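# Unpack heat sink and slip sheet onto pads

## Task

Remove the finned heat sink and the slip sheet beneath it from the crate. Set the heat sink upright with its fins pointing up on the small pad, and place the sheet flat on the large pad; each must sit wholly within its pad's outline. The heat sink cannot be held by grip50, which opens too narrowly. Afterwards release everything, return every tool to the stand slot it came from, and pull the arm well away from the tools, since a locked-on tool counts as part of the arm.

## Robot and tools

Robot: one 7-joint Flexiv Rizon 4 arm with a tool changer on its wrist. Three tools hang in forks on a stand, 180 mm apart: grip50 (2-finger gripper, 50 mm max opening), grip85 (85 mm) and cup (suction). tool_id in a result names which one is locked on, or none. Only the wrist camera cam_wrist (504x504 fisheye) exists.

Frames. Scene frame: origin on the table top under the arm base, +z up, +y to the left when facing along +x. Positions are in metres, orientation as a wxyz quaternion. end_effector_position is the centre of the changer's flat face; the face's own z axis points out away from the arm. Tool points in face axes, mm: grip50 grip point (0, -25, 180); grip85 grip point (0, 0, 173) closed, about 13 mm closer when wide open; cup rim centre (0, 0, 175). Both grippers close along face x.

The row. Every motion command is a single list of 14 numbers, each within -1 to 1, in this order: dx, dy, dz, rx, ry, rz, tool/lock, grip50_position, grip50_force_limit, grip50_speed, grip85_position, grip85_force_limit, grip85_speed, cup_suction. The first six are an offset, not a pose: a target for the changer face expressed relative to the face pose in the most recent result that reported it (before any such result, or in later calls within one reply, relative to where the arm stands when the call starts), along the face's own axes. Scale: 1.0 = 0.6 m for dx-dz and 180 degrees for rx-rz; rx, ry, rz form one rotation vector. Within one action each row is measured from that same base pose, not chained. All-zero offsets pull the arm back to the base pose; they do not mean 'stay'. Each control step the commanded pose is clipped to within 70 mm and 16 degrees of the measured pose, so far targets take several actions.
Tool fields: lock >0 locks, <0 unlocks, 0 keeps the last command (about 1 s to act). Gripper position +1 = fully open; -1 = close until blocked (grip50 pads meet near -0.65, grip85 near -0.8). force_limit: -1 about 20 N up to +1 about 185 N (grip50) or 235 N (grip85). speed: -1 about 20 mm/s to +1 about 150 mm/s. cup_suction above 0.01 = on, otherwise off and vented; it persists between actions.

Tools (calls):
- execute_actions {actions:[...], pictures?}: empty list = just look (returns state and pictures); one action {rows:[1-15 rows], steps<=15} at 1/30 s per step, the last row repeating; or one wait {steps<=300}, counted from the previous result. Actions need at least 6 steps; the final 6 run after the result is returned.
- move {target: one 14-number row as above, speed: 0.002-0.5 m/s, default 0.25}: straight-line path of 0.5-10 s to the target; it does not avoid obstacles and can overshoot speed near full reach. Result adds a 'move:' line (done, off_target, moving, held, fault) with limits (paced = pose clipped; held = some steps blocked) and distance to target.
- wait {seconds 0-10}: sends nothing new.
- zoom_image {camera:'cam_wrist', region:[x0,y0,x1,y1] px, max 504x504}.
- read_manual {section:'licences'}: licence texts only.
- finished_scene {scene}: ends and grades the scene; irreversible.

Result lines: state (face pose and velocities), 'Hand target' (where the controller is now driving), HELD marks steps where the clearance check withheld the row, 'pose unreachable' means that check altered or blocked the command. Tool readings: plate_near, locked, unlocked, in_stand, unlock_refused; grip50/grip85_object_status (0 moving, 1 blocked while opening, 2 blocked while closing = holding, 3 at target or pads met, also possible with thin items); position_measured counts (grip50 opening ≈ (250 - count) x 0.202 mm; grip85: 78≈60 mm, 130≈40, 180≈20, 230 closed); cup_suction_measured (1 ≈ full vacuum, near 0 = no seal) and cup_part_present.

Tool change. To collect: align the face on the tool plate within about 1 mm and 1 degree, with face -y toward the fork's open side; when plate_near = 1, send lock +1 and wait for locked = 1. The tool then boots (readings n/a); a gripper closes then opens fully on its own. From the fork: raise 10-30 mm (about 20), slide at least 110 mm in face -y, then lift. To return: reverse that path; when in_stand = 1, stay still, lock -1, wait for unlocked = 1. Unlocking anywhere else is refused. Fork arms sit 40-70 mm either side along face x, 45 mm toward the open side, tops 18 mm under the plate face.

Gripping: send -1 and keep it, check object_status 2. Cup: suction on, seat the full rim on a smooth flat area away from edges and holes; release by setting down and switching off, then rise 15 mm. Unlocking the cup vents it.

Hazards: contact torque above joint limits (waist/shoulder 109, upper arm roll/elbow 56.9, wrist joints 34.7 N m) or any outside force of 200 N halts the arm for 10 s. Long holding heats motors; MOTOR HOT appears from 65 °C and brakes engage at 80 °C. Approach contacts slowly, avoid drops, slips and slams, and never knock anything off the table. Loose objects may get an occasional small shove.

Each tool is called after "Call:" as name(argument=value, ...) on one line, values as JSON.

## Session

Call:
execute_actions(actions=[])

Scene clock: 0.00 s of 9600.00 s.
end_effector_position=(+0.4370, +0.0180, +0.3404) locked=0 unlocked=1 plate_near=0 in_stand=0 unlock_refused=0 tool_id=none grip50_position_measured=n/a grip50_object_status=n/a grip85_position_measured=n/a grip85_object_status=n/a cup_suction_measured=n/a cup_part_present=n/a end_effector_quat_wxyz=(+0.002, +1.000, +0.019, -0.003) end_effector_velocity=(+0.000, +0.000, +0.000) end_effector_angular_velocity=(+0.000, -0.001, +0.000)
Joint positions: [ 0.209 -0.111  0.049  2.369 -0.008  0.903  0.267]
Joint velocities: [ 0.     0.     0.    -0.     0.     0.001  0.   ]
Hand target: +0.437, +0.018, +0.340; +0.002, +1.000, +0.019, -0.003
camera_calibration (this result's frames):
cam_wrist: T_world_to_cam=[[0.999745, 0.0220217, 0.00505037, -0.438431], [0.0193052, -0.948755, 0.315422, -0.0367386], [0.0117377, -0.315244, -0.948938, 0.376389], [0, 0, 0, 1]] pos_world=[0.434611, 0.0934533, 0.370972]

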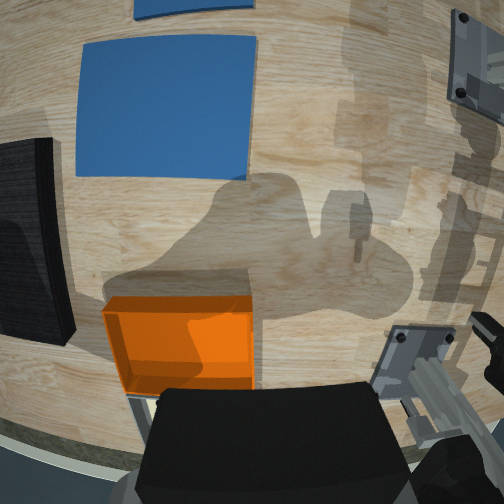

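Call:
move(target=[0.331,0.026,-0.215,0,0,-0.4533,0,1,0,0,1,0,0,0], speed=0.5)

Scene clock: 2.13 s of 9600.00 s.
end_effector_position=(+0.6371, +0.0110, +0.4683) locked=0 unlocked=1 plate_near=0 in_stand=0 unlock_refused=0 tool_id=none grip50_position_measured=n/a grip50_object_status=n/a grip85_position_measured=n/a grip85_object_status=n/a cup_suction_measured=n/a cup_part_present=n/a end_effector_quat_wxyz=(-0.001, +0.744, +0.668, -0.004) end_effector_velocity=(+0.000, -0.000, -0.000) end_effector_angular_velocity=(+0.000, -0.000, -0.001)
Joint positions: [ 0.1   -0.365  0.062  1.619 -0.023  0.406 -1.254]
Joint velocities: [-0.001 -0.    -0.    -0.     0.001  0.    -0.   ]
Hand target: +0.637, +0.011, +0.468; -0.001, +0.744, +0.668, -0.003
Off the commanded pose: 0.000 m, 0 deg.
Kept back: nothing.
move: done
camera_calibration (this result's frames):
cam_wrist: T_world_to_cam=[[0.124384, 0.992211, 0.00679915, -0.0926924], [0.944478, -0.120495, 0.305685, -0.681585], [0.304123, -0.0316007, -0.952109, 0.305309], [0, 0, 0, 1]] pos_world=[0.56242, 0.0194907, 0.499668]

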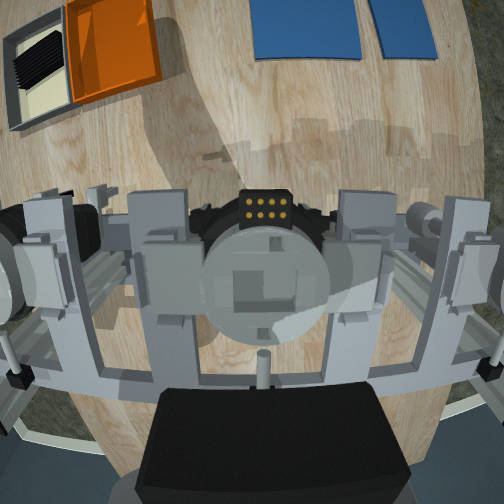

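Call:
zoom_image(camera="cam_wrist", region=[120,170,420,420])

Region (120, 170, 420, 420) of cam_wrist's 504x504 image, scaled by 1.680, with more detail than that image has.

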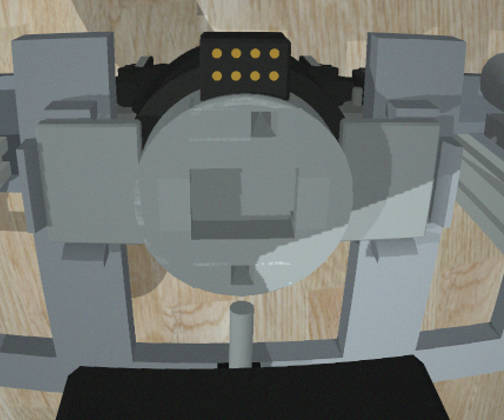

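Call:
move(target=[0.0115,-0.0027,0.133,-0.0044,0.0014,0.0044,0,1,0,0,1,0,0,0], speed=0.25)

Call:
zoom_image(camera="cam_wrist", region=[90,230,440,430])

Scene clock: 4.10 s of 9600.00 s.
end_effector_position=(+0.6357, +0.0177, +0.3884) locked=0 unlocked=1 plate_near=0 in_stand=0 unlock_refused=0 tool_id=none grip50_position_measured=n/a grip50_object_status=n/a grip85_position_measured=n/a grip85_object_status=n/a cup_suction_measured=n/a cup_part_present=n/a end_effector_quat_wxyz=(+0.003, +0.749, +0.663, +0.003) end_effector_velocity=(+0.000, +0.000, +0.000) end_effector_angular_velocity=(+0.000, -0.000, -0.000)
Joint positions: [ 0.112 -0.446  0.06   1.733 -0.03   0.616 -1.224]
Joint velocities: [ 0. -0. -0. -0.  0. -0.  0.]
Hand target: +0.636, +0.018, +0.389; +0.003, +0.749, +0.663, +0.003
Off the commanded pose: 0.000 m, 0 deg.
Kept back: nothing.
move: done
camera_calibration (this result's frames):
cam_wrist: T_world_to_cam=[[0.137956, 0.990371, 0.0115209, -0.109118], [0.938336, -0.134413, 0.318526, -0.655848], [0.317007, -0.0331321, -0.947844, 0.22005], [0, 0, 0, 1]] pos_world=[0.560701, 0.0272037, 0.418735]

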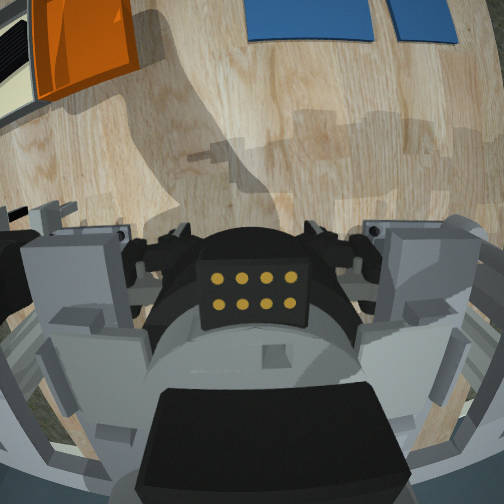

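Region (90, 230, 440, 430) of cam_wrist's 504x504 image, scaled by 1.440, with more detail than that image has; it fills the top 288 rows of this view, and the rest is white.

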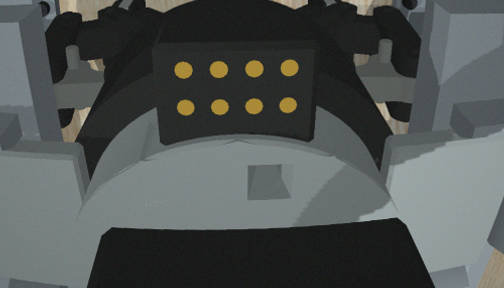

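Call:
move(target=[-0.0005,-0.0025,0.026,0,0,0,0,1,0,0,1,0,0,0], speed=0.1)

Call:
move(target=[0,0,0.0235,0,0,0,0,1,0,0,1,0,0,0], speed=0.03)

Scene clock: 5.10 s of 9600.00 s.
end_effector_position=(+0.6342, +0.0176, +0.3727) locked=0 unlocked=1 plate_near=0 in_stand=0 unlock_refused=0 tool_id=none grip50_position_measured=n/a grip50_object_status=n/a grip85_position_measured=n/a grip85_object_status=n/a cup_suction_measured=n/a cup_part_present=n/a end_effector_quat_wxyz=(+0.003, +0.749, +0.663, +0.003) end_effector_velocity=(-0.000, +0.000, -0.000) end_effector_angular_velocity=(-0.000, +0.001, +0.000)
Joint positions: [ 0.112 -0.464  0.059  1.753 -0.032  0.653 -1.223]
Joint velocities: [ 0.     0.     0.     0.    -0.    -0.001  0.   ]
Hand target: +0.634, +0.018, +0.373; +0.003, +0.749, +0.663, +0.003
Off the commanded pose: 0.000 m, 0 deg.
Kept back: nothing.
move: done
camera_calibration (this result's frames):
cam_wrist: T_world_to_cam=[[0.137938, 0.990373, 0.0115806, -0.108587], [0.938426, -0.134424, 0.318256, -0.649458], [0.316749, -0.0330319, -0.947934, 0.205823], [0, 0, 0, 1]] pos_world=[0.559252, 0.0270374, 0.403058]

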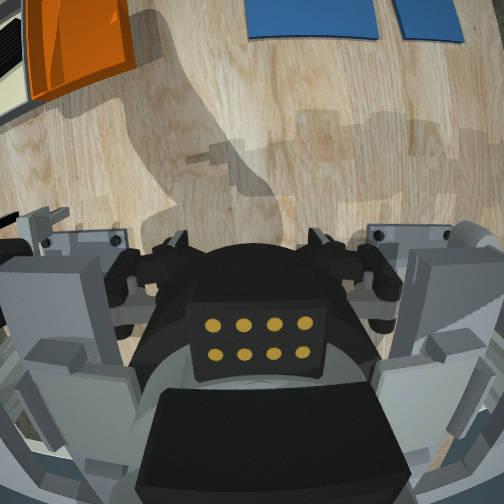

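Scene clock: 5.80 s of 9600.00 s.
end_effector_position=(+0.6342, +0.0176, +0.3585) locked=0 unlocked=1 plate_near=1 in_stand=1 unlock_refused=0 tool_id=none grip50_position_measured=n/a grip50_object_status=n/a grip85_position_measured=n/a grip85_object_status=n/a cup_suction_measured=n/a cup_part_present=n/a end_effector_quat_wxyz=(+0.003, +0.749, +0.663, +0.003) end_effector_velocity=(-0.000, +0.000, -0.000) end_effector_angular_velocity=(-0.000, +0.001, +0.000)
Joint positions: [ 0.113 -0.485  0.058  1.764 -0.033  0.685 -1.223]
Joint velocities: [ 0.    -0.     0.     0.     0.    -0.001 -0.   ]
Hand target: +0.634, +0.018, +0.359; +0.003, +0.749, +0.663, +0.003
Off the commanded pose: 0.000 m, 0 deg.
Kept back: nothing.
move: done
camera_calibration (this result's frames):
cam_wrist: T_world_to_cam=[[0.137914, 0.990375, 0.0116911, -0.108438], [0.938545, -0.134449, 0.317893, -0.644897], [0.316405, -0.0328693, -0.948054, 0.192587], [0, 0, 0, 1]] pos_world=[0.559285, 0.0270186, 0.388859]

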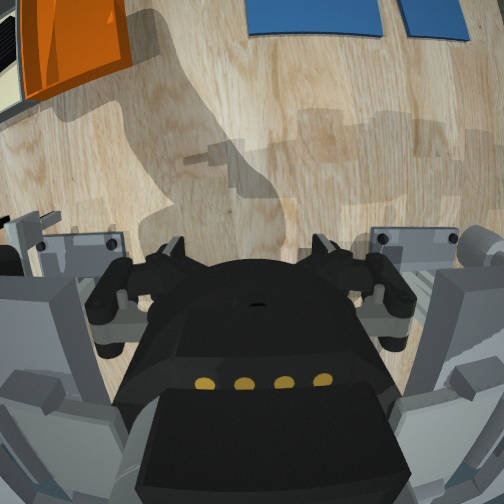

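Call:
execute_actions(actions=[{"rows":[[0,0,0.0005,0,0,0,1,1,0,0,0.7,0,1,0]],"steps":15}])

Call:
execute_actions(actions=[{"steps":23}])

Scene clock: 6.27 s of 9600.00 s.
end_effector_position=(+0.6343, +0.0176, +0.3584) locked=0 unlocked=0 plate_near=1 in_stand=1 unlock_refused=0 tool_id=none grip50_position_measured=n/a grip50_object_status=n/a grip85_position_measured=n/a grip85_object_status=n/a cup_suction_measured=n/a cup_part_present=n/a end_effector_quat_wxyz=(+0.003, +0.749, +0.663, +0.003) end_effector_velocity=(+0.000, -0.000, +0.000) end_effector_angular_velocity=(-0.000, -0.000, +0.001)
Joint positions: [ 0.113 -0.485  0.058  1.764 -0.033  0.686 -1.223]
Joint velocities: [ 0.    -0.    -0.     0.    -0.001  0.    -0.   ]
Steps of this call (steps 1 to 5: nothing new was sent; steps 6 to 14: the first 9 steps of this action). Readings (end_effector_position | what the end effector reports):
6: (+0.6342, +0.0176, +0.3584) | locked=0 unlocked=0 plate_near=1 in_stand=1 unlock_refused=0 tool_id=none grip50_position_measured=n/a grip50_object_status=n/a grip85_position_measured=n/a grip85_object_status=n/a cup_suction_measured=n/a cup_part_present=n/a
7: (+0.6343, +0.0176, +0.3583) | locked=0 unlocked=0 plate_near=1 in_stand=1 unlock_refused=0 tool_id=none grip50_position_measured=n/a grip50_object_status=n/a grip85_position_measured=n/a grip85_object_status=n/a cup_suction_measured=n/a cup_part_present=n/a
9: (+0.6343, +0.0176, +0.3584) | locked=0 unlocked=0 plate_near=1 in_stand=1 unlock_refused=0 tool_id=none grip50_position_measured=n/a grip50_object_status=n/a grip85_position_measured=n/a grip85_object_status=n/a cup_suction_measured=n/a cup_part_present=n/a
13: (+0.6343, +0.0176, +0.3584) | locked=0 unlocked=0 plate_near=1 in_stand=1 unlock_refused=0 tool_id=none grip50_position_measured=n/a grip50_object_status=n/a grip85_position_measured=n/a grip85_object_status=n/a cup_suction_measured=n/a cup_part_present=n/a
14: the state above

Scene clock: 7.03 s of 9600.00 s.
end_effector_position=(+0.6343, +0.0176, +0.3584) locked=1 unlocked=0 plate_near=1 in_stand=1 unlock_refused=0 tool_id=grip85 grip50_position_measured=n/a grip50_object_status=n/a grip85_position_measured=n/a grip85_object_status=n/a cup_suction_measured=n/a cup_part_present=n/a end_effector_quat_wxyz=(+0.003, +0.749, +0.663, +0.003) end_effector_velocity=(+0.000, -0.000, +0.000) end_effector_angular_velocity=(+0.000, -0.001, -0.000)
Joint positions: [ 0.113 -0.485  0.058  1.764 -0.033  0.686 -1.223]
Joint velocities: [-0.    -0.    -0.    -0.     0.     0.001 -0.   ]
Hand target: +0.634, +0.018, +0.358; +0.003, +0.749, +0.663, +0.003
Off the commanded pose: 0.000 m, 0 deg.
Kept back: nothing.
Steps of this call (steps 1 to 6: the last 6 steps of your previous action; steps 7 to 23: nothing new was sent). Readings (end_effector_position | what the end effector reports):
1: (+0.6343, +0.0176, +0.3584) | locked=0 unlocked=0 plate_near=1 in_stand=1 unlock_refused=0 tool_id=none grip50_position_measured=n/a grip50_object_status=n/a grip85_position_measured=n/a grip85_object_status=n/a cup_suction_measured=n/a cup_part_present=n/a
2: (+0.6343, +0.0176, +0.3584) | locked=0 unlocked=0 plate_near=1 in_stand=1 unlock_refused=0 tool_id=none grip50_position_measured=n/a grip50_object_status=n/a grip85_position_measured=n/a grip85_object_status=n/a cup_suction_measured=n/a cup_part_present=n/a
4: (+0.6343, +0.0176, +0.3584) | locked=0 unlocked=0 plate_near=1 in_stand=1 unlock_refused=0 tool_id=none grip50_position_measured=n/a grip50_object_status=n/a grip85_position_measured=n/a grip85_object_status=n/a cup_suction_measured=n/a cup_part_present=n/a
8: (+0.6343, +0.0176, +0.3584) | locked=0 unlocked=0 plate_near=1 in_stand=1 unlock_refused=0 tool_id=none grip50_position_measured=n/a grip50_object_status=n/a grip85_position_measured=n/a grip85_object_status=n/a cup_suction_measured=n/a cup_part_present=n/a
23: the state above

Call:
move(target=[0,0,-0.033,0,0,0,0,1,0,0,0.7,0,1,0], speed=0.1)

Call:
move(target=[0,-0.2,0,0,0,0,0,1,0,0,0.7,0,1,0], speed=0.25)

Scene clock: 8.10 s of 9600.00 s.
end_effector_position=(+0.6343, +0.0176, +0.3784) locked=1 unlocked=0 plate_near=1 in_stand=0 unlock_refused=0 tool_id=grip85 grip50_position_measured=n/a grip50_object_status=n/a grip85_position_measured=n/a grip85_object_status=n/a cup_suction_measured=n/a cup_part_present=n/a end_effector_quat_wxyz=(+0.003, +0.749, +0.663, +0.003) end_effector_velocity=(-0.000, +0.000, -0.000) end_effector_angular_velocity=(-0.001, +0.000, +0.000)
Joint positions: [ 0.112 -0.457  0.06   1.748 -0.031  0.641 -1.224]
Joint velocities: [ 0.    -0.     0.     0.    -0.001 -0.     0.   ]
Hand target: +0.634, +0.018, +0.378; +0.003, +0.749, +0.663, +0.003
Off the commanded pose: 0.000 m, 0 deg.
Kept back: nothing.
move: done
camera_calibration (this result's frames):
cam_wrist: T_world_to_cam=[[0.137751, 0.990398, 0.0116616, -0.108625], [0.938262, -0.134253, 0.31881, -0.651437], [0.317314, -0.0329747, -0.947747, 0.210815], [0, 0, 0, 1]] pos_world=[0.559287, 0.0270754, 0.408751]

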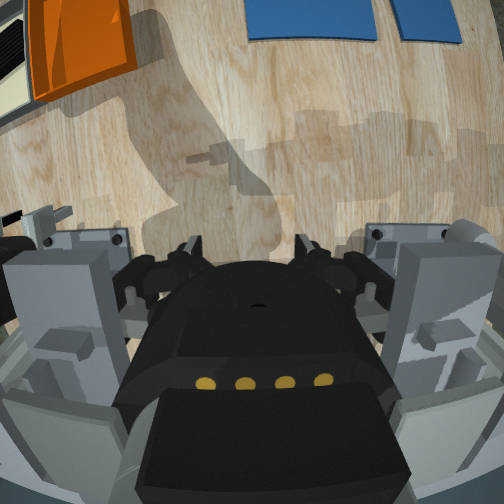

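Scene clock: 8.97 s of 9600.00 s.
end_effector_position=(+0.5150, +0.0321, +0.3773) locked=1 unlocked=0 plate_near=1 in_stand=0 unlock_refused=0 tool_id=grip85 grip50_position_measured=n/a grip50_object_status=n/a grip85_position_measured=n/a grip85_object_status=n/a cup_suction_measured=n/a cup_part_present=n/a end_effector_quat_wxyz=(+0.003, +0.749, +0.663, +0.003) end_effector_velocity=(-0.000, -0.000, -0.000) end_effector_angular_velocity=(-0.000, +0.001, -0.000)
Joint positions: [ 0.128 -0.212  0.115  2.114 -0.034  0.762 -1.145]
Joint velocities: [-0.    -0.001 -0.     0.     0.    -0.     0.   ]
Hand target: +0.515, +0.032, +0.377; +0.003, +0.749, +0.663, +0.003
Off the commanded pose: 0.000 m, 0 deg.
Kept back: nothing.
move: done
camera_calibration (this result's frames):
cam_wrist: T_world_to_cam=[[0.137582, 0.990428, 0.0110793, -0.1062], [0.938239, -0.133901, 0.319027, -0.537258], [0.317457, -0.0334972, -0.947681, 0.247993], [0, 0, 0, 1]] pos_world=[0.43996, 0.0415518, 0.407595]

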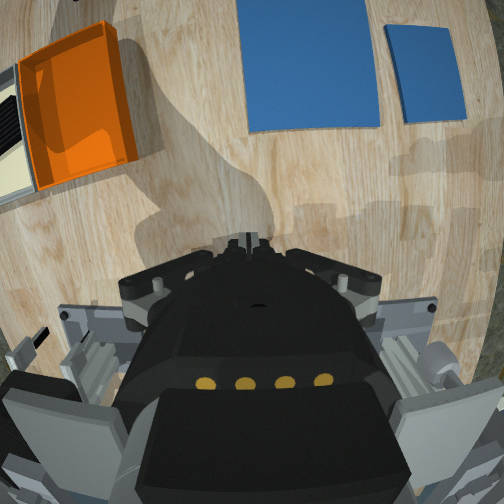

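Call:
move(target=[-0.659,-0.213,0.076,0,0,0.461,0,1,0,0,0.7,0,1,0], speed=0.5)

Call:
zoom_image(camera="cam_wrist", region=[124,60,376,280])

Scene clock: 11.27 s of 9600.00 s.
end_effector_position=(+0.3410, -0.3441, +0.3298) locked=1 unlocked=0 plate_near=1 in_stand=0 unlock_refused=0 tool_id=grip85 grip50_position_measured=n/a grip50_object_status=n/a grip85_position_measured=41 grip85_object_status=3 cup_suction_measured=n/a cup_part_present=n/a end_effector_quat_wxyz=(-0.001, +1.000, +0.000, +0.004) end_effector_velocity=(-0.000, -0.000, +0.000) end_effector_angular_velocity=(-0.000, -0.000, +0.000)
Joint positions: [-0.295 -0.215 -0.31   2.276  0.122  0.911 -0.653]
Joint velocities: [-0.  0.  0.  0. -0.  0.  0.]
Hand target: +0.341, -0.344, +0.330; -0.001, +1.000, +0.000, +0.004
Off the commanded pose: 0.001 m, 0 deg.
Kept back: nothing.
move: done
camera_calibration (this result's frames):
cam_wrist: T_world_to_cam=[[0.999664, -0.0164986, 0.0199673, -0.352543], [-0.0218647, -0.950801, 0.309029, -0.359672], [0.0138864, -0.309362, -0.950843, 0.255283], [0, 0, 0, 1]] pos_world=[0.341016, -0.268818, 0.360922]

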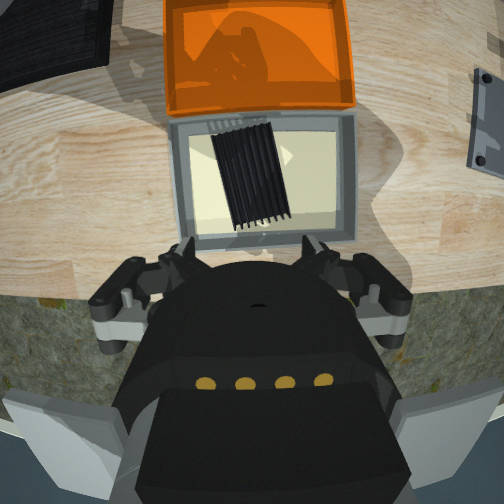

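Region (124, 60, 376, 280) of cam_wrist's 504x504 image, scaled by 2.000, with more detail than that image has; it fills the top 440 rows of this view, and the rest is white.

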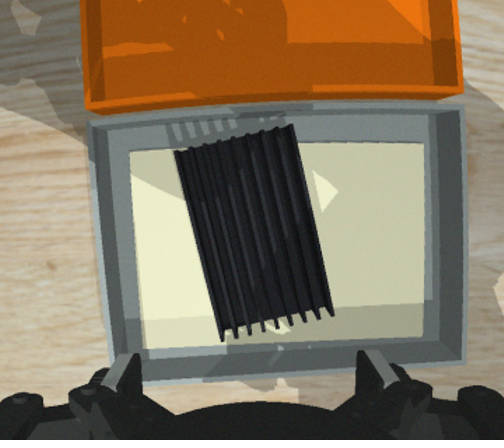

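Call:
move(target=[0.0118,-0.0695,0.14,0,0,-0.0667,0,1,0,0,0.7,0,1,0], speed=0.3)

Call:
zoom_image(camera="cam_wrist", region=[124,110,376,290])

Scene clock: 12.53 s of 9600.00 s.
end_effector_position=(+0.3486, -0.3023, +0.2461) locked=1 unlocked=0 plate_near=1 in_stand=0 unlock_refused=0 tool_id=grip85 grip50_position_measured=n/a grip50_object_status=n/a grip85_position_measured=41 grip85_object_status=3 cup_suction_measured=n/a cup_part_present=n/a end_effector_quat_wxyz=(-0.001, +0.994, +0.105, +0.004) end_effector_velocity=(-0.000, -0.000, +0.000) end_effector_angular_velocity=(+0.001, +0.001, -0.001)
Joint positions: [-0.288 -0.415 -0.2    2.332  0.227  1.166 -0.847]
Joint velocities: [-0.     0.001 -0.    -0.    -0.    -0.002  0.   ]
Hand target: +0.349, -0.302, +0.246; -0.000, +0.995, +0.105, +0.004
Off the commanded pose: 0.000 m, 0 deg.
Kept back: nothing.
move: done
camera_calibration (this result's frames):
cam_wrist: T_world_to_cam=[[0.98122, 0.191872, 0.0198255, -0.288335], [0.176354, -0.933974, 0.310793, -0.358365], [0.078149, -0.301459, -0.950271, 0.168302], [0, 0, 0, 1]] pos_world=[0.332966, -0.228644, 0.277026]

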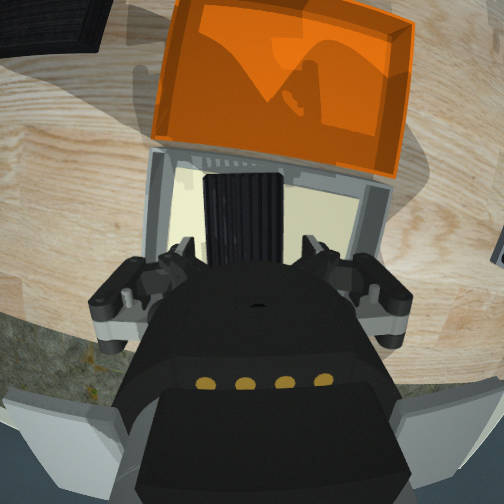

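Region (124, 110, 376, 290) of cam_wrist's 504x504 image, scaled by 2.000, with more detail than that image has; it fills the top 360 rows of this view, and the rest is white.

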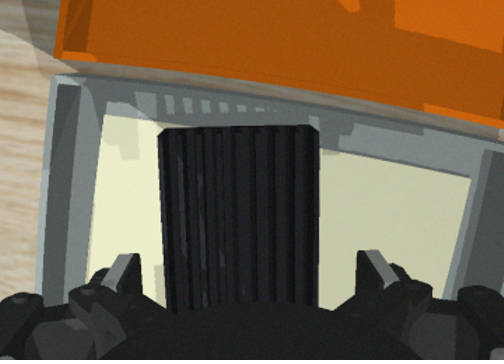

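Call:
move(target=[-0.0037,0,0.0835,0,0,0,0,1,0,0,0.7,0,1,0], speed=0.12)

Call:
move(target=[0,0,0,0,0,0,0,1,0,0,-1,-0.4,-0.5,0])

Scene clock: 13.50 s of 9600.00 s.
end_effector_position=(+0.3468, -0.3027, +0.1959) locked=1 unlocked=0 plate_near=1 in_stand=0 unlock_refused=0 tool_id=grip85 grip50_position_measured=n/a grip50_object_status=n/a grip85_position_measured=41 grip85_object_status=3 cup_suction_measured=n/a cup_part_present=n/a end_effector_quat_wxyz=(-0.001, +0.995, +0.105, +0.004) end_effector_velocity=(+0.000, +0.000, +0.000) end_effector_angular_velocity=(-0.000, -0.001, -0.000)
Joint positions: [-0.332 -0.571 -0.138  2.297  0.301  1.287 -0.905]
Joint velocities: [ 0.     0.001 -0.    -0.     0.001 -0.     0.   ]
Hand target: +0.347, -0.303, +0.196; -0.001, +0.995, +0.105, +0.004
Off the commanded pose: 0.000 m, 0 deg.
Kept back: nothing.
move: done
camera_calibration (this result's frames):
cam_wrist: T_world_to_cam=[[0.981261, 0.191679, 0.0196566, -0.285502], [0.176255, -0.93413, 0.310381, -0.342708], [0.0778553, -0.3011, -0.950409, 0.120942], [0, 0, 0, 1]] pos_world=[0.33114, -0.228994, 0.226926]

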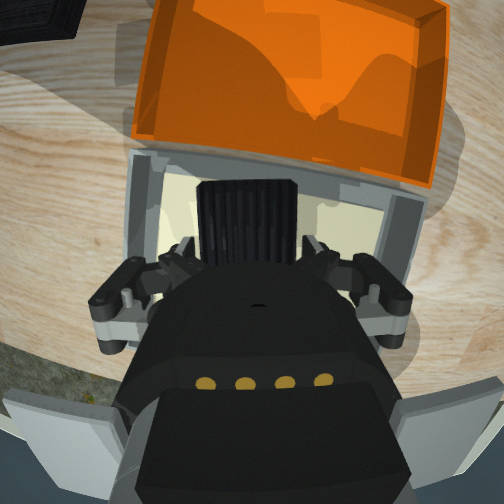

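Scene clock: 14.10 s of 9600.00 s.
end_effector_position=(+0.3469, -0.3027, +0.1962) locked=1 unlocked=0 plate_near=1 in_stand=0 unlock_refused=0 tool_id=grip85 grip50_position_measured=n/a grip50_object_status=n/a grip85_position_measured=80 grip85_object_status=2 cup_suction_measured=n/a cup_part_present=n/a end_effector_quat_wxyz=(-0.001, +0.995, +0.105, +0.004) end_effector_velocity=(-0.000, -0.000, -0.000) end_effector_angular_velocity=(+0.000, +0.000, -0.001)
Joint positions: [-0.332 -0.571 -0.138  2.297  0.301  1.287 -0.905]
Joint velocities: [-0. -0.  0. -0.  0. -0.  0.]
Hand target: +0.347, -0.303, +0.196; -0.001, +0.995, +0.105, +0.004
Off the commanded pose: 0.000 m, 0 deg.
Kept back: nothing.
move: done
camera_calibration (this result's frames):
cam_wrist: T_world_to_cam=[[0.98125, 0.191685, 0.0201516, -0.285708], [0.176084, -0.934051, 0.310715, -0.342842], [0.0783819, -0.30134, -0.95029, 0.120838], [0, 0, 0, 1]] pos_world=[0.331248, -0.229053, 0.227115]

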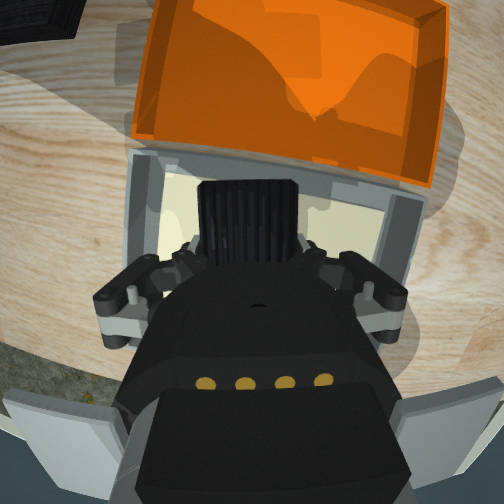

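Call:
move(target=[0,0,-0.175,0,0,0,0,1,0,0,-1,-0.4,-0.5,0], speed=0.25)

Call:
move(target=[0.2317,-0.9933,0.037,0,0,-0.45,0,1,0,0,-1,-0.4,-0.5,0], speed=0.45)

Scene clock: 15.17 s of 9600.00 s.
end_effector_position=(+0.3459, -0.3028, +0.3009) locked=1 unlocked=0 plate_near=1 in_stand=0 unlock_refused=0 tool_id=grip85 grip50_position_measured=n/a grip50_object_status=n/a grip85_position_measured=80 grip85_object_status=2 cup_suction_measured=n/a cup_part_present=n/a end_effector_quat_wxyz=(-0.001, +0.994, +0.105, +0.004) end_effector_velocity=(+0.000, +0.000, -0.000) end_effector_angular_velocity=(-0.000, +0.000, +0.001)
Joint positions: [-0.266 -0.244 -0.244  2.354  0.129  1.022 -0.782]
Joint velocities: [ 0.    -0.001 -0.     0.     0.     0.001 -0.   ]
Hand target: +0.346, -0.303, +0.301; -0.000, +0.994, +0.105, +0.004
Off the commanded pose: 0.000 m, 0 deg.
Kept back: nothing.
move: done
camera_calibration (this result's frames):
cam_wrist: T_world_to_cam=[[0.981219, 0.191869, 0.0198947, -0.286689], [0.176327, -0.933965, 0.310834, -0.37534], [0.0782205, -0.301489, -0.950256, 0.220394], [0, 0, 0, 1]] pos_world=[0.330248, -0.229102, 0.331802]

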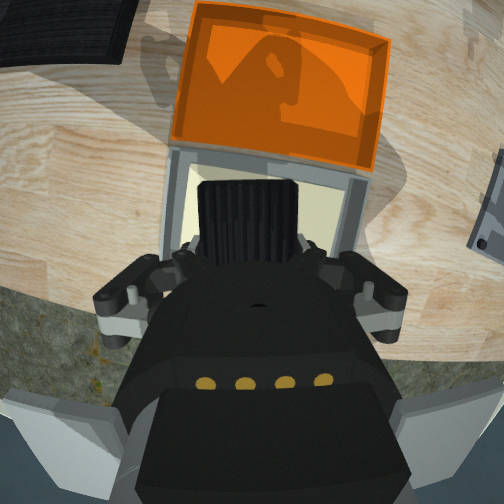

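Scene clock: 17.23 s of 9600.00 s.
end_effector_position=(+0.3574, +0.3070, +0.2783) locked=1 unlocked=0 plate_near=1 in_stand=0 unlock_refused=0 tool_id=grip85 grip50_position_measured=n/a grip50_object_status=n/a grip85_position_measured=80 grip85_object_status=2 cup_suction_measured=n/a cup_part_present=n/a end_effector_quat_wxyz=(+0.004, +0.688, +0.726, +0.001) end_effector_velocity=(+0.000, -0.000, +0.000) end_effector_angular_velocity=(+0.000, -0.000, -0.000)
Joint positions: [ 0.519 -0.379  0.349  2.31  -0.29   1.085 -0.48 ]
Joint velocities: [-0.  0.  0.  0.  0. -0.  0.]
Hand target: +0.358, +0.307, +0.279; +0.004, +0.688, +0.726, +0.002
Off the commanded pose: 0.003 m, 0 deg.
Kept back: nothing.
move: done
camera_calibration (this result's frames):
cam_wrist: T_world_to_cam=[[-0.0369074, 0.999294, 0.00707819, -0.29493], [0.947209, 0.0327246, 0.318943, -0.37534], [0.318486, 0.0184759, -0.947748, 0.197102], [0, 0, 0, 1]] pos_world=[0.281866, 0.303363, 0.308603]

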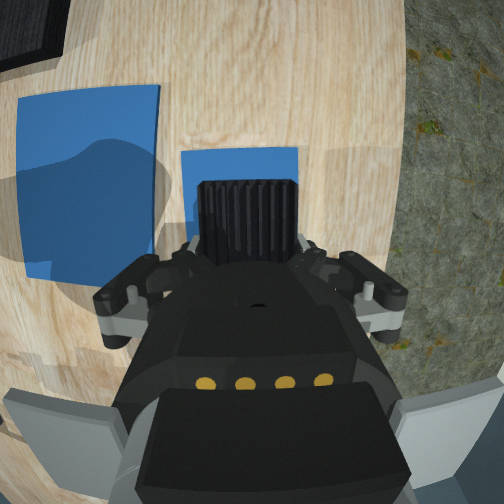

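Call:
move(target=[-0.0085,0,0.126,0,0.0013,0,0,1,0,0,-1,-0.4,-0.5,0], speed=0.22)

Call:
move(target=[0,0,0.009,0,0,0,0,1,0,0,-1,-0.4,-0.5,0], speed=0.012)

Scene clock: 18.20 s of 9600.00 s.
end_effector_position=(+0.3582, +0.3015, +0.2027) locked=1 unlocked=0 plate_near=1 in_stand=0 unlock_refused=0 tool_id=grip85 grip50_position_measured=n/a grip50_object_status=n/a grip85_position_measured=80 grip85_object_status=2 cup_suction_measured=n/a cup_part_present=n/a end_effector_quat_wxyz=(+0.003, +0.688, +0.726, +0.003) end_effector_velocity=(+0.000, -0.000, +0.000) end_effector_angular_velocity=(+0.000, -0.000, -0.002)
Joint positions: [ 0.607 -0.562  0.19   2.361 -0.45   1.329 -0.376]
Joint velocities: [-0.001  0.001 -0.    -0.     0.001 -0.001  0.   ]
Hand target: +0.358, +0.302, +0.203; +0.003, +0.688, +0.726, +0.003
Off the commanded pose: 0.000 m, 0 deg.
Kept back: nothing.
move: done
camera_calibration (this result's frames):
cam_wrist: T_world_to_cam=[[-0.0366834, 0.999269, 0.0107769, -0.289715], [0.947498, 0.031351, 0.31822, -0.351352], [0.31765, 0.0218845, -0.947956, 0.124601], [0, 0, 0, 1]] pos_world=[0.282699, 0.297791, 0.233046]

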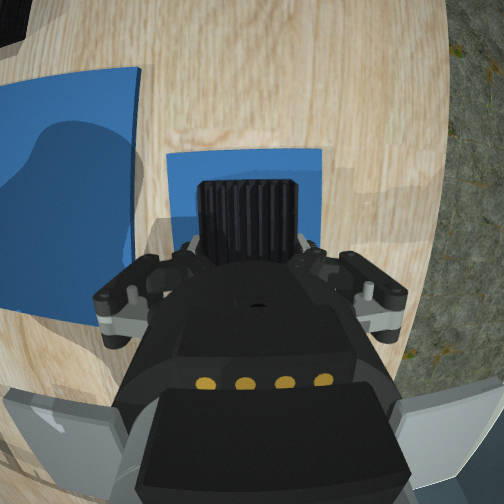

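Scene clock: 18.90 s of 9600.00 s.
end_effector_position=(+0.3596, +0.3034, +0.2006) locked=1 unlocked=0 plate_near=1 in_stand=0 unlock_refused=0 tool_id=grip85 grip50_position_measured=n/a grip50_object_status=n/a grip85_position_measured=80 grip85_object_status=2 cup_suction_measured=n/a cup_part_present=n/a end_effector_quat_wxyz=(+0.003, +0.688, +0.726, +0.007) end_effector_velocity=(-0.000, -0.000, -0.000) end_effector_angular_velocity=(-0.000, +0.000, +0.000)
Joint positions: [ 0.617 -0.571  0.177  2.36  -0.458  1.348 -0.37 ]
Joint velocities: [ 0.  0.  0.  0. -0. -0.  0.]
Hand target: +0.358, +0.301, +0.197; +0.003, +0.688, +0.726, +0.003
Off the commanded pose: 0.004 m, 1 deg.
Kept back: nothing.
move: off_target
camera_calibration (this result's frames):
cam_wrist: T_world_to_cam=[[-0.0372415, 0.999155, 0.0173601, -0.29259], [0.94561, 0.0296171, 0.323951, -0.352062], [0.323163, 0.0284803, -0.945915, 0.117695], [0, 0, 0, 1]] pos_world=[0.283982, 0.299418, 0.23046]

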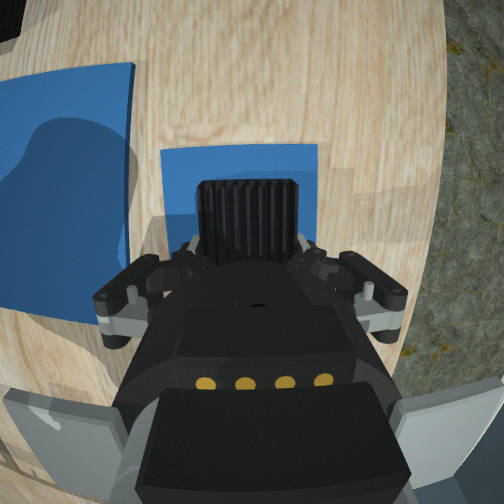

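Call:
move(target=[0,0,-0.001,0,0,0,0,1,0,0,0.7,-0.4,0.5,0])

Call:
move(target=[0,0,-0.06,0,0,0,0,1,0,0,0.7,-0.4,0.5,0], speed=0.25)

Scene clock: 19.83 s of 9600.00 s.
end_effector_position=(+0.3596, +0.3034, +0.2011) locked=1 unlocked=0 plate_near=1 in_stand=0 unlock_refused=0 tool_id=grip85 grip50_position_measured=n/a grip50_object_status=n/a grip85_position_measured=41 grip85_object_status=3 cup_suction_measured=n/a cup_part_present=n/a end_effector_quat_wxyz=(+0.003, +0.688, +0.726, +0.007) end_effector_velocity=(+0.000, -0.000, -0.000) end_effector_angular_velocity=(-0.001, -0.000, +0.001)
Joint positions: [ 0.616 -0.569  0.179  2.36  -0.458  1.346 -0.37 ]
Joint velocities: [ 0.    -0.    -0.    -0.    -0.001 -0.001 -0.   ]
Hand target: +0.360, +0.303, +0.201; +0.003, +0.688, +0.726, +0.007
Off the commanded pose: 0.000 m, 0 deg.
Kept back: nothing.
move: done
camera_calibration (this result's frames):
cam_wrist: T_world_to_cam=[[-0.0372464, 0.999156, 0.0173439, -0.292629], [0.945611, 0.0296271, 0.323948, -0.352231], [0.32316, 0.0284665, -0.945916, 0.118192], [0, 0, 0, 1]] pos_world=[0.283979, 0.299453, 0.23098]

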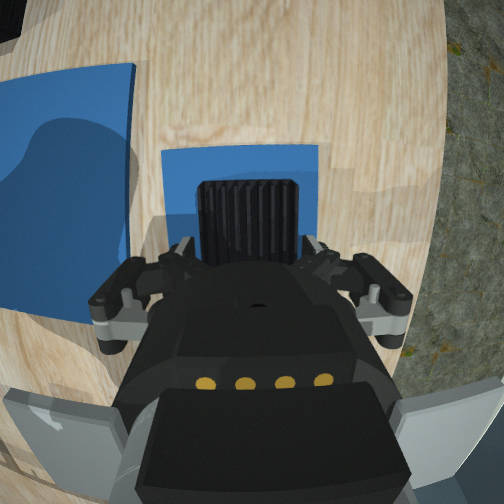

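Scene clock: 20.53 s of 9600.00 s.
end_effector_position=(+0.3591, +0.3032, +0.2371) locked=1 unlocked=0 plate_near=1 in_stand=0 unlock_refused=0 tool_id=grip85 grip50_position_measured=n/a grip50_object_status=n/a grip85_position_measured=41 grip85_object_status=3 cup_suction_measured=n/a cup_part_present=n/a end_effector_quat_wxyz=(+0.003, +0.688, +0.726, +0.007) end_effector_velocity=(-0.000, +0.000, -0.000) end_effector_angular_velocity=(+0.000, +0.000, +0.000)
Joint positions: [ 0.555 -0.478  0.269  2.348 -0.39   1.234 -0.42 ]
Joint velocities: [ 0.    -0.     0.     0.    -0.     0.001  0.   ]
Hand target: +0.359, +0.303, +0.237; +0.003, +0.688, +0.726, +0.007
Off the commanded pose: 0.000 m, 0 deg.
Kept back: nothing.
move: done
camera_calibration (this result's frames):
cam_wrist: T_world_to_cam=[[-0.0373187, 0.99915, 0.0175278, -0.293075], [0.945537, 0.0296294, 0.324165, -0.363465], [0.32337, 0.0286706, -0.945838, 0.152269], [0, 0, 0, 1]] pos_world=[0.283493, 0.29923, 0.266981]

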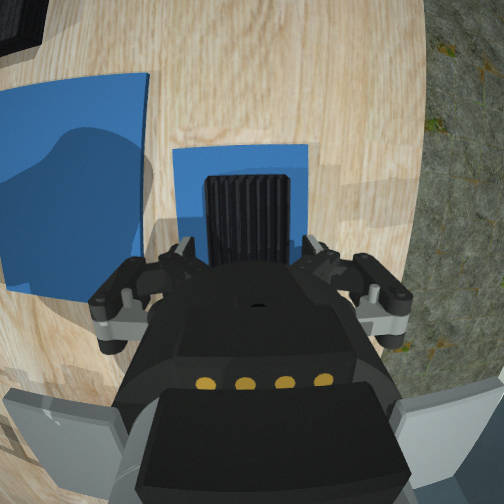

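Call:
move(target=[-0.4638,0.2385,-0.2335,0.0014,-0.0026,0.0559,0,1,0,0,1,-0.4,0.5,0], speed=0.45)

Scene clock: 22.07 s of 9600.00 s.
end_effector_position=(+0.5150, +0.0329, +0.3769) locked=1 unlocked=0 plate_near=1 in_stand=0 unlock_refused=0 tool_id=grip85 grip50_position_measured=n/a grip50_object_status=n/a grip85_position_measured=3 grip85_object_status=3 cup_suction_measured=n/a cup_part_present=n/a end_effector_quat_wxyz=(+0.002, +0.749, +0.663, +0.004) end_effector_velocity=(+0.000, -0.000, +0.000) end_effector_angular_velocity=(+0.000, -0.001, -0.001)
Joint positions: [ 0.035 -0.227  0.21   2.103 -0.062  0.763 -1.125]
Joint velocities: [-0.001  0.    -0.    -0.     0.     0.    -0.   ]
Hand target: +0.515, +0.033, +0.377; +0.002, +0.749, +0.663, +0.004
Off the commanded pose: 0.001 m, 0 deg.
Kept back: nothing.
move: done
camera_calibration (this result's frames):
cam_wrist: T_world_to_cam=[[0.138022, 0.990334, 0.0137189, -0.108174], [0.938141, -0.135164, 0.318782, -0.536873], [0.317555, -0.0311286, -0.947729, 0.247567], [0, 0, 0, 1]] pos_world=[0.439977, 0.0422694, 0.407256]

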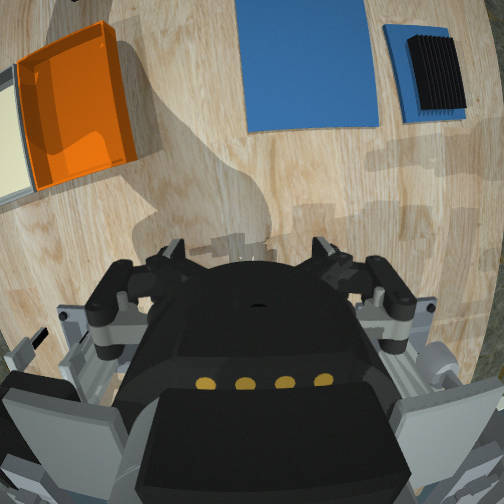

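Call:
move(target=[-0.0013,0.2,-0.0008,0,-0.0008,0,0,1,0,0,1,0,1,0], speed=0.2)

Call:
move(target=[0,0,0.0337,0,0,0,0,1,0,0,1,0,1,0], speed=0.04)

Scene clock: 23.27 s of 9600.00 s.
end_effector_position=(+0.6342, +0.0176, +0.3785) locked=1 unlocked=0 plate_near=1 in_stand=0 unlock_refused=0 tool_id=grip85 grip50_position_measured=n/a grip50_object_status=n/a grip85_position_measured=3 grip85_object_status=3 cup_suction_measured=n/a cup_part_present=n/a end_effector_quat_wxyz=(+0.003, +0.749, +0.663, +0.003) end_effector_velocity=(+0.000, +0.000, +0.001) end_effector_angular_velocity=(-0.000, -0.001, +0.000)
Joint positions: [ 0.034 -0.467  0.149  1.743 -0.082  0.642 -1.191]
Joint velocities: [ 0.     0.001 -0.     0.    -0.     0.001  0.   ]
Hand target: +0.634, +0.018, +0.379; +0.003, +0.749, +0.663, +0.003
Off the commanded pose: 0.000 m, 0 deg.
Kept back: nothing.
move: done
camera_calibration (this result's frames):
cam_wrist: T_world_to_cam=[[0.138066, 0.990354, 0.0117043, -0.108796], [0.938262, -0.13457, 0.318676, -0.651337], [0.317177, -0.0330167, -0.947791, 0.211044], [0, 0, 0, 1]] pos_world=[0.559208, 0.0270643, 0.408865]

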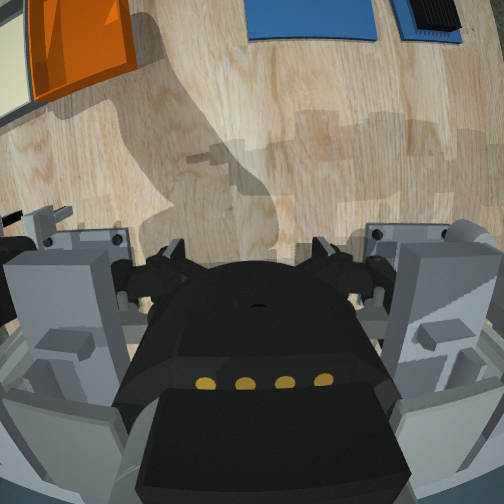

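Scene clock: 24.00 s of 9600.00 s.
end_effector_position=(+0.6345, +0.0176, +0.3585) locked=1 unlocked=0 plate_near=1 in_stand=1 unlock_refused=0 tool_id=grip85 grip50_position_measured=n/a grip50_object_status=n/a grip85_position_measured=3 grip85_object_status=3 cup_suction_measured=n/a cup_part_present=n/a end_effector_quat_wxyz=(+0.003, +0.749, +0.663, +0.003) end_effector_velocity=(-0.000, +0.000, +0.000) end_effector_angular_velocity=(-0.001, +0.000, +0.000)
Joint positions: [ 0.037 -0.495  0.146  1.761 -0.088  0.688 -1.187]
Joint velocities: [ 0.     0.    -0.    -0.    -0.001 -0.001 -0.   ]
Hand target: +0.634, +0.018, +0.358; +0.003, +0.749, +0.663, +0.003
Off the commanded pose: 0.000 m, 0 deg.
Kept back: nothing.
move: done
camera_calibration (this result's frames):
cam_wrist: T_world_to_cam=[[0.137847, 0.990383, 0.0118266, -0.108515], [0.938122, -0.134384, 0.319169, -0.645332], [0.317689, -0.0329016, -0.947624, 0.191628], [0, 0, 0, 1]] pos_world=[0.559481, 0.0270543, 0.388845]

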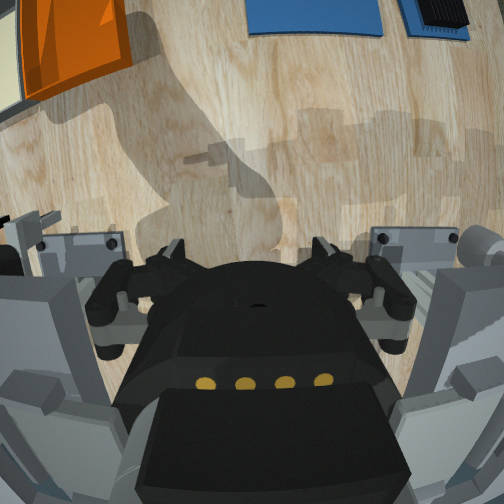

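Call:
execute_actions(actions=[{"rows":[[0,0,0,0,0,0,-1,1,0,0,1,0,1,0]],"steps":15}])

Call:
execute_actions(actions=[{"steps":23}])

Scene clock: 24.43 s of 9600.00 s.
end_effector_position=(+0.6344, +0.0176, +0.3584) locked=0 unlocked=0 plate_near=1 in_stand=1 unlock_refused=0 tool_id=none grip50_position_measured=n/a grip50_object_status=n/a grip85_position_measured=n/a grip85_object_status=n/a cup_suction_measured=n/a cup_part_present=n/a end_effector_quat_wxyz=(+0.003, +0.749, +0.663, +0.003) end_effector_velocity=(-0.000, +0.000, -0.000) end_effector_angular_velocity=(+0.000, +0.001, +0.000)
Joint positions: [ 0.037 -0.495  0.146  1.761 -0.088  0.688 -1.187]
Joint velocities: [ 0.    -0.     0.     0.     0.001 -0.    -0.   ]
Steps of this call (steps 1 to 4: nothing new was sent; steps 5 to 13: the first 9 steps of this action). Readings (end_effector_position | what the end effector reports):
5: (+0.6344, +0.0176, +0.3583) | locked=1 unlocked=0 plate_near=1 in_stand=1 unlock_refused=0 tool_id=grip85 grip50_position_measured=n/a grip50_object_status=n/a grip85_position_measured=3 grip85_object_status=3 cup_suction_measured=n/a cup_part_present=n/a
6: (+0.6344, +0.0176, +0.3583) | locked=1 unlocked=0 plate_near=1 in_stand=1 unlock_refused=0 tool_id=grip85 grip50_position_measured=n/a grip50_object_status=n/a grip85_position_measured=3 grip85_object_status=3 cup_suction_measured=n/a cup_part_present=n/a
8: (+0.6344, +0.0176, +0.3583) | locked=1 unlocked=0 plate_near=1 in_stand=1 unlock_refused=0 tool_id=grip85 grip50_position_measured=n/a grip50_object_status=n/a grip85_position_measured=3 grip85_object_status=3 cup_suction_measured=n/a cup_part_present=n/a
12: (+0.6344, +0.0176, +0.3584) | locked=0 unlocked=0 plate_near=1 in_stand=1 unlock_refused=0 tool_id=none grip50_position_measured=n/a grip50_object_status=n/a grip85_position_measured=n/a grip85_object_status=n/a cup_suction_measured=n/a cup_part_present=n/a
13: the state above

Scene clock: 25.20 s of 9600.00 s.
end_effector_position=(+0.6344, +0.0176, +0.3584) locked=0 unlocked=1 plate_near=1 in_stand=1 unlock_refused=0 tool_id=none grip50_position_measured=n/a grip50_object_status=n/a grip85_position_measured=n/a grip85_object_status=n/a cup_suction_measured=n/a cup_part_present=n/a end_effector_quat_wxyz=(+0.003, +0.749, +0.663, +0.003) end_effector_velocity=(+0.000, -0.000, +0.000) end_effector_angular_velocity=(-0.000, -0.000, +0.000)
Joint positions: [ 0.037 -0.495  0.146  1.761 -0.088  0.688 -1.187]
Joint velocities: [-0.    -0.    -0.    -0.    -0.001  0.    -0.   ]
Hand target: +0.634, +0.018, +0.359; +0.003, +0.749, +0.663, +0.003
Off the commanded pose: 0.000 m, 0 deg.
Kept back: nothing.
Steps of this call (steps 1 to 6: the last 6 steps of your previous action; steps 7 to 23: nothing new was sent). Readings (end_effector_position | what the end effector reports):
1: (+0.6344, +0.0176, +0.3584) | locked=0 unlocked=0 plate_near=1 in_stand=1 unlock_refused=0 tool_id=none grip50_position_measured=n/a grip50_object_status=n/a grip85_position_measured=n/a grip85_object_status=n/a cup_suction_measured=n/a cup_part_present=n/a
2: (+0.6344, +0.0176, +0.3584) | locked=0 unlocked=0 plate_near=1 in_stand=1 unlock_refused=0 tool_id=none grip50_position_measured=n/a grip50_object_status=n/a grip85_position_measured=n/a grip85_object_status=n/a cup_suction_measured=n/a cup_part_present=n/a
4: (+0.6344, +0.0176, +0.3584) | locked=0 unlocked=0 plate_near=1 in_stand=1 unlock_refused=0 tool_id=none grip50_position_measured=n/a grip50_object_status=n/a grip85_position_measured=n/a grip85_object_status=n/a cup_suction_measured=n/a cup_part_present=n/a
8: (+0.6344, +0.0176, +0.3584) | locked=0 unlocked=0 plate_near=1 in_stand=1 unlock_refused=0 tool_id=none grip50_position_measured=n/a grip50_object_status=n/a grip85_position_measured=n/a grip85_object_status=n/a cup_suction_measured=n/a cup_part_present=n/a
23: the state above

Call:
move(target=[0,0,-0.05,0,0,0,0,1,0,0,1,0,0,0], speed=0.15)

Call:
zoom_image(camera="cam_wrist", region=[90,220,440,420])

Call:
move(target=[0.3005,0,-0.0005,0,0.0004,0,0,1,0,0,1,0,0,0], speed=0.35)

Call:
zoom_image(camera="cam_wrist", region=[90,220,440,420])

Scene clock: 26.13 s of 9600.00 s.
end_effector_position=(+0.6343, +0.0177, +0.3886) locked=0 unlocked=1 plate_near=0 in_stand=0 unlock_refused=0 tool_id=none grip50_position_measured=n/a grip50_object_status=n/a grip85_position_measured=n/a grip85_object_status=n/a cup_suction_measured=n/a cup_part_present=n/a end_effector_quat_wxyz=(+0.003, +0.749, +0.663, +0.003) end_effector_velocity=(+0.000, -0.000, +0.000) end_effector_angular_velocity=(-0.000, -0.001, -0.000)
Joint positions: [ 0.033 -0.454  0.151  1.733 -0.08   0.619 -1.192]
Joint velocities: [-0.    -0.    -0.     0.    -0.     0.001  0.   ]
Hand target: +0.634, +0.018, +0.388; +0.003, +0.749, +0.663, +0.003
Off the commanded pose: 0.000 m, 0 deg.
Kept back: nothing.
move: done
camera_calibration (this result's frames):
cam_wrist: T_world_to_cam=[[0.137818, 0.990389, 0.0116893, -0.108844], [0.938069, -0.134307, 0.319355, -0.654757], [0.317855, -0.0330476, -0.947563, 0.220066], [0, 0, 0, 1]] pos_world=[0.559259, 0.0271324, 0.418898]

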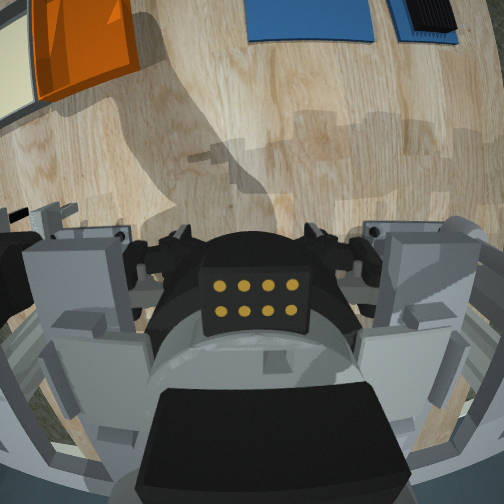

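Region (90, 220, 440, 420) of cam_wrist's 504x504 image, scaled by 1.440, with more detail than that image has; it fills the top 288 rows of this view, and the rest is white.

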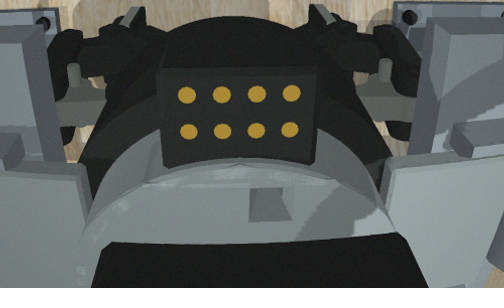

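Scene clock: 27.10 s of 9600.00 s.
end_effector_position=(+0.6562, +0.1964, +0.3888) locked=0 unlocked=1 plate_near=0 in_stand=0 unlock_refused=0 tool_id=none grip50_position_measured=n/a grip50_object_status=n/a grip85_position_measured=n/a grip85_object_status=n/a cup_suction_measured=n/a cup_part_present=n/a end_effector_quat_wxyz=(+0.003, +0.749, +0.663, +0.003) end_effector_velocity=(+0.000, +0.000, +0.000) end_effector_angular_velocity=(+0.001, -0.000, +0.000)
Joint positions: [ 0.256 -0.57   0.199  1.555 -0.127  0.551 -0.917]
Joint velocities: [ 0.     0.    -0.    -0.     0.001  0.001 -0.   ]
Hand target: +0.656, +0.196, +0.389; +0.003, +0.749, +0.663, +0.003
Off the commanded pose: 0.000 m, 0 deg.
Kept back: nothing.
move: done
camera_calibration (this result's frames):
cam_wrist: T_world_to_cam=[[0.13777, 0.990396, 0.0116664, -0.288892], [0.938029, -0.134249, 0.319497, -0.651422], [0.317995, -0.0330737, -0.947515, 0.219101], [0, 0, 0, 1]] pos_world=[0.58118, 0.205911, 0.419099]

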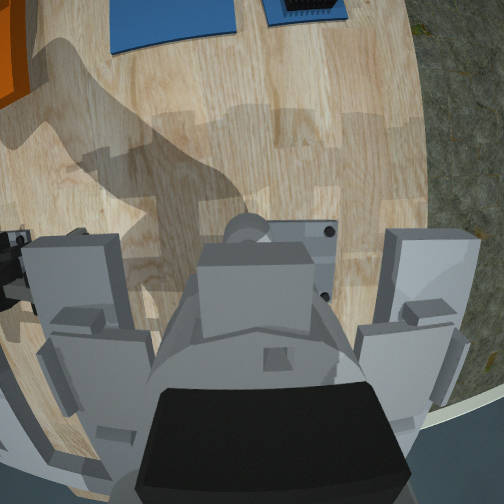

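Region (90, 220, 440, 420) of cam_wrist's 504x504 image, scaled by 1.440, with more detail than that image has; it fills the top 288 rows of this view, and the rest is white.

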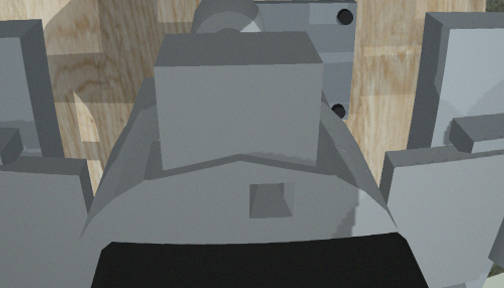

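Call:
move(target=[0,-0.0012,0.0507,0,0,0,0,1,0,0,1,0,0,0], speed=0.045)

Scene clock: 28.23 s of 9600.00 s.
end_effector_position=(+0.6558, +0.1965, +0.3585) locked=0 unlocked=1 plate_near=1 in_stand=1 unlock_refused=0 tool_id=none grip50_position_measured=n/a grip50_object_status=n/a grip85_position_measured=n/a grip85_object_status=n/a cup_suction_measured=n/a cup_part_present=n/a end_effector_quat_wxyz=(+0.003, +0.749, +0.663, +0.003) end_effector_velocity=(-0.000, +0.000, -0.000) end_effector_angular_velocity=(+0.000, +0.000, +0.000)
Joint positions: [ 0.26  -0.606  0.192  1.585 -0.136  0.617 -0.911]
Joint velocities: [ 0. -0.  0.  0. -0.  0.  0.]
Hand target: +0.656, +0.196, +0.358; +0.003, +0.749, +0.663, +0.003
Off the commanded pose: 0.000 m, 0 deg.
Kept back: nothing.
move: done
camera_calibration (this result's frames):
cam_wrist: T_world_to_cam=[[0.137693, 0.990403, 0.0119019, -0.288588], [0.937985, -0.134246, 0.319627, -0.641382], [0.318157, -0.0328465, -0.947469, 0.190325], [0, 0, 0, 1]] pos_world=[0.58079, 0.205967, 0.388764]

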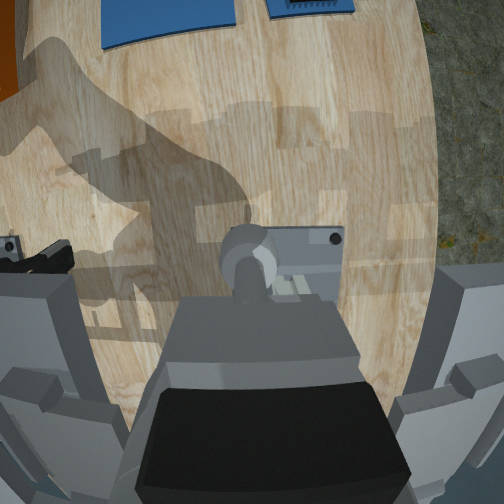

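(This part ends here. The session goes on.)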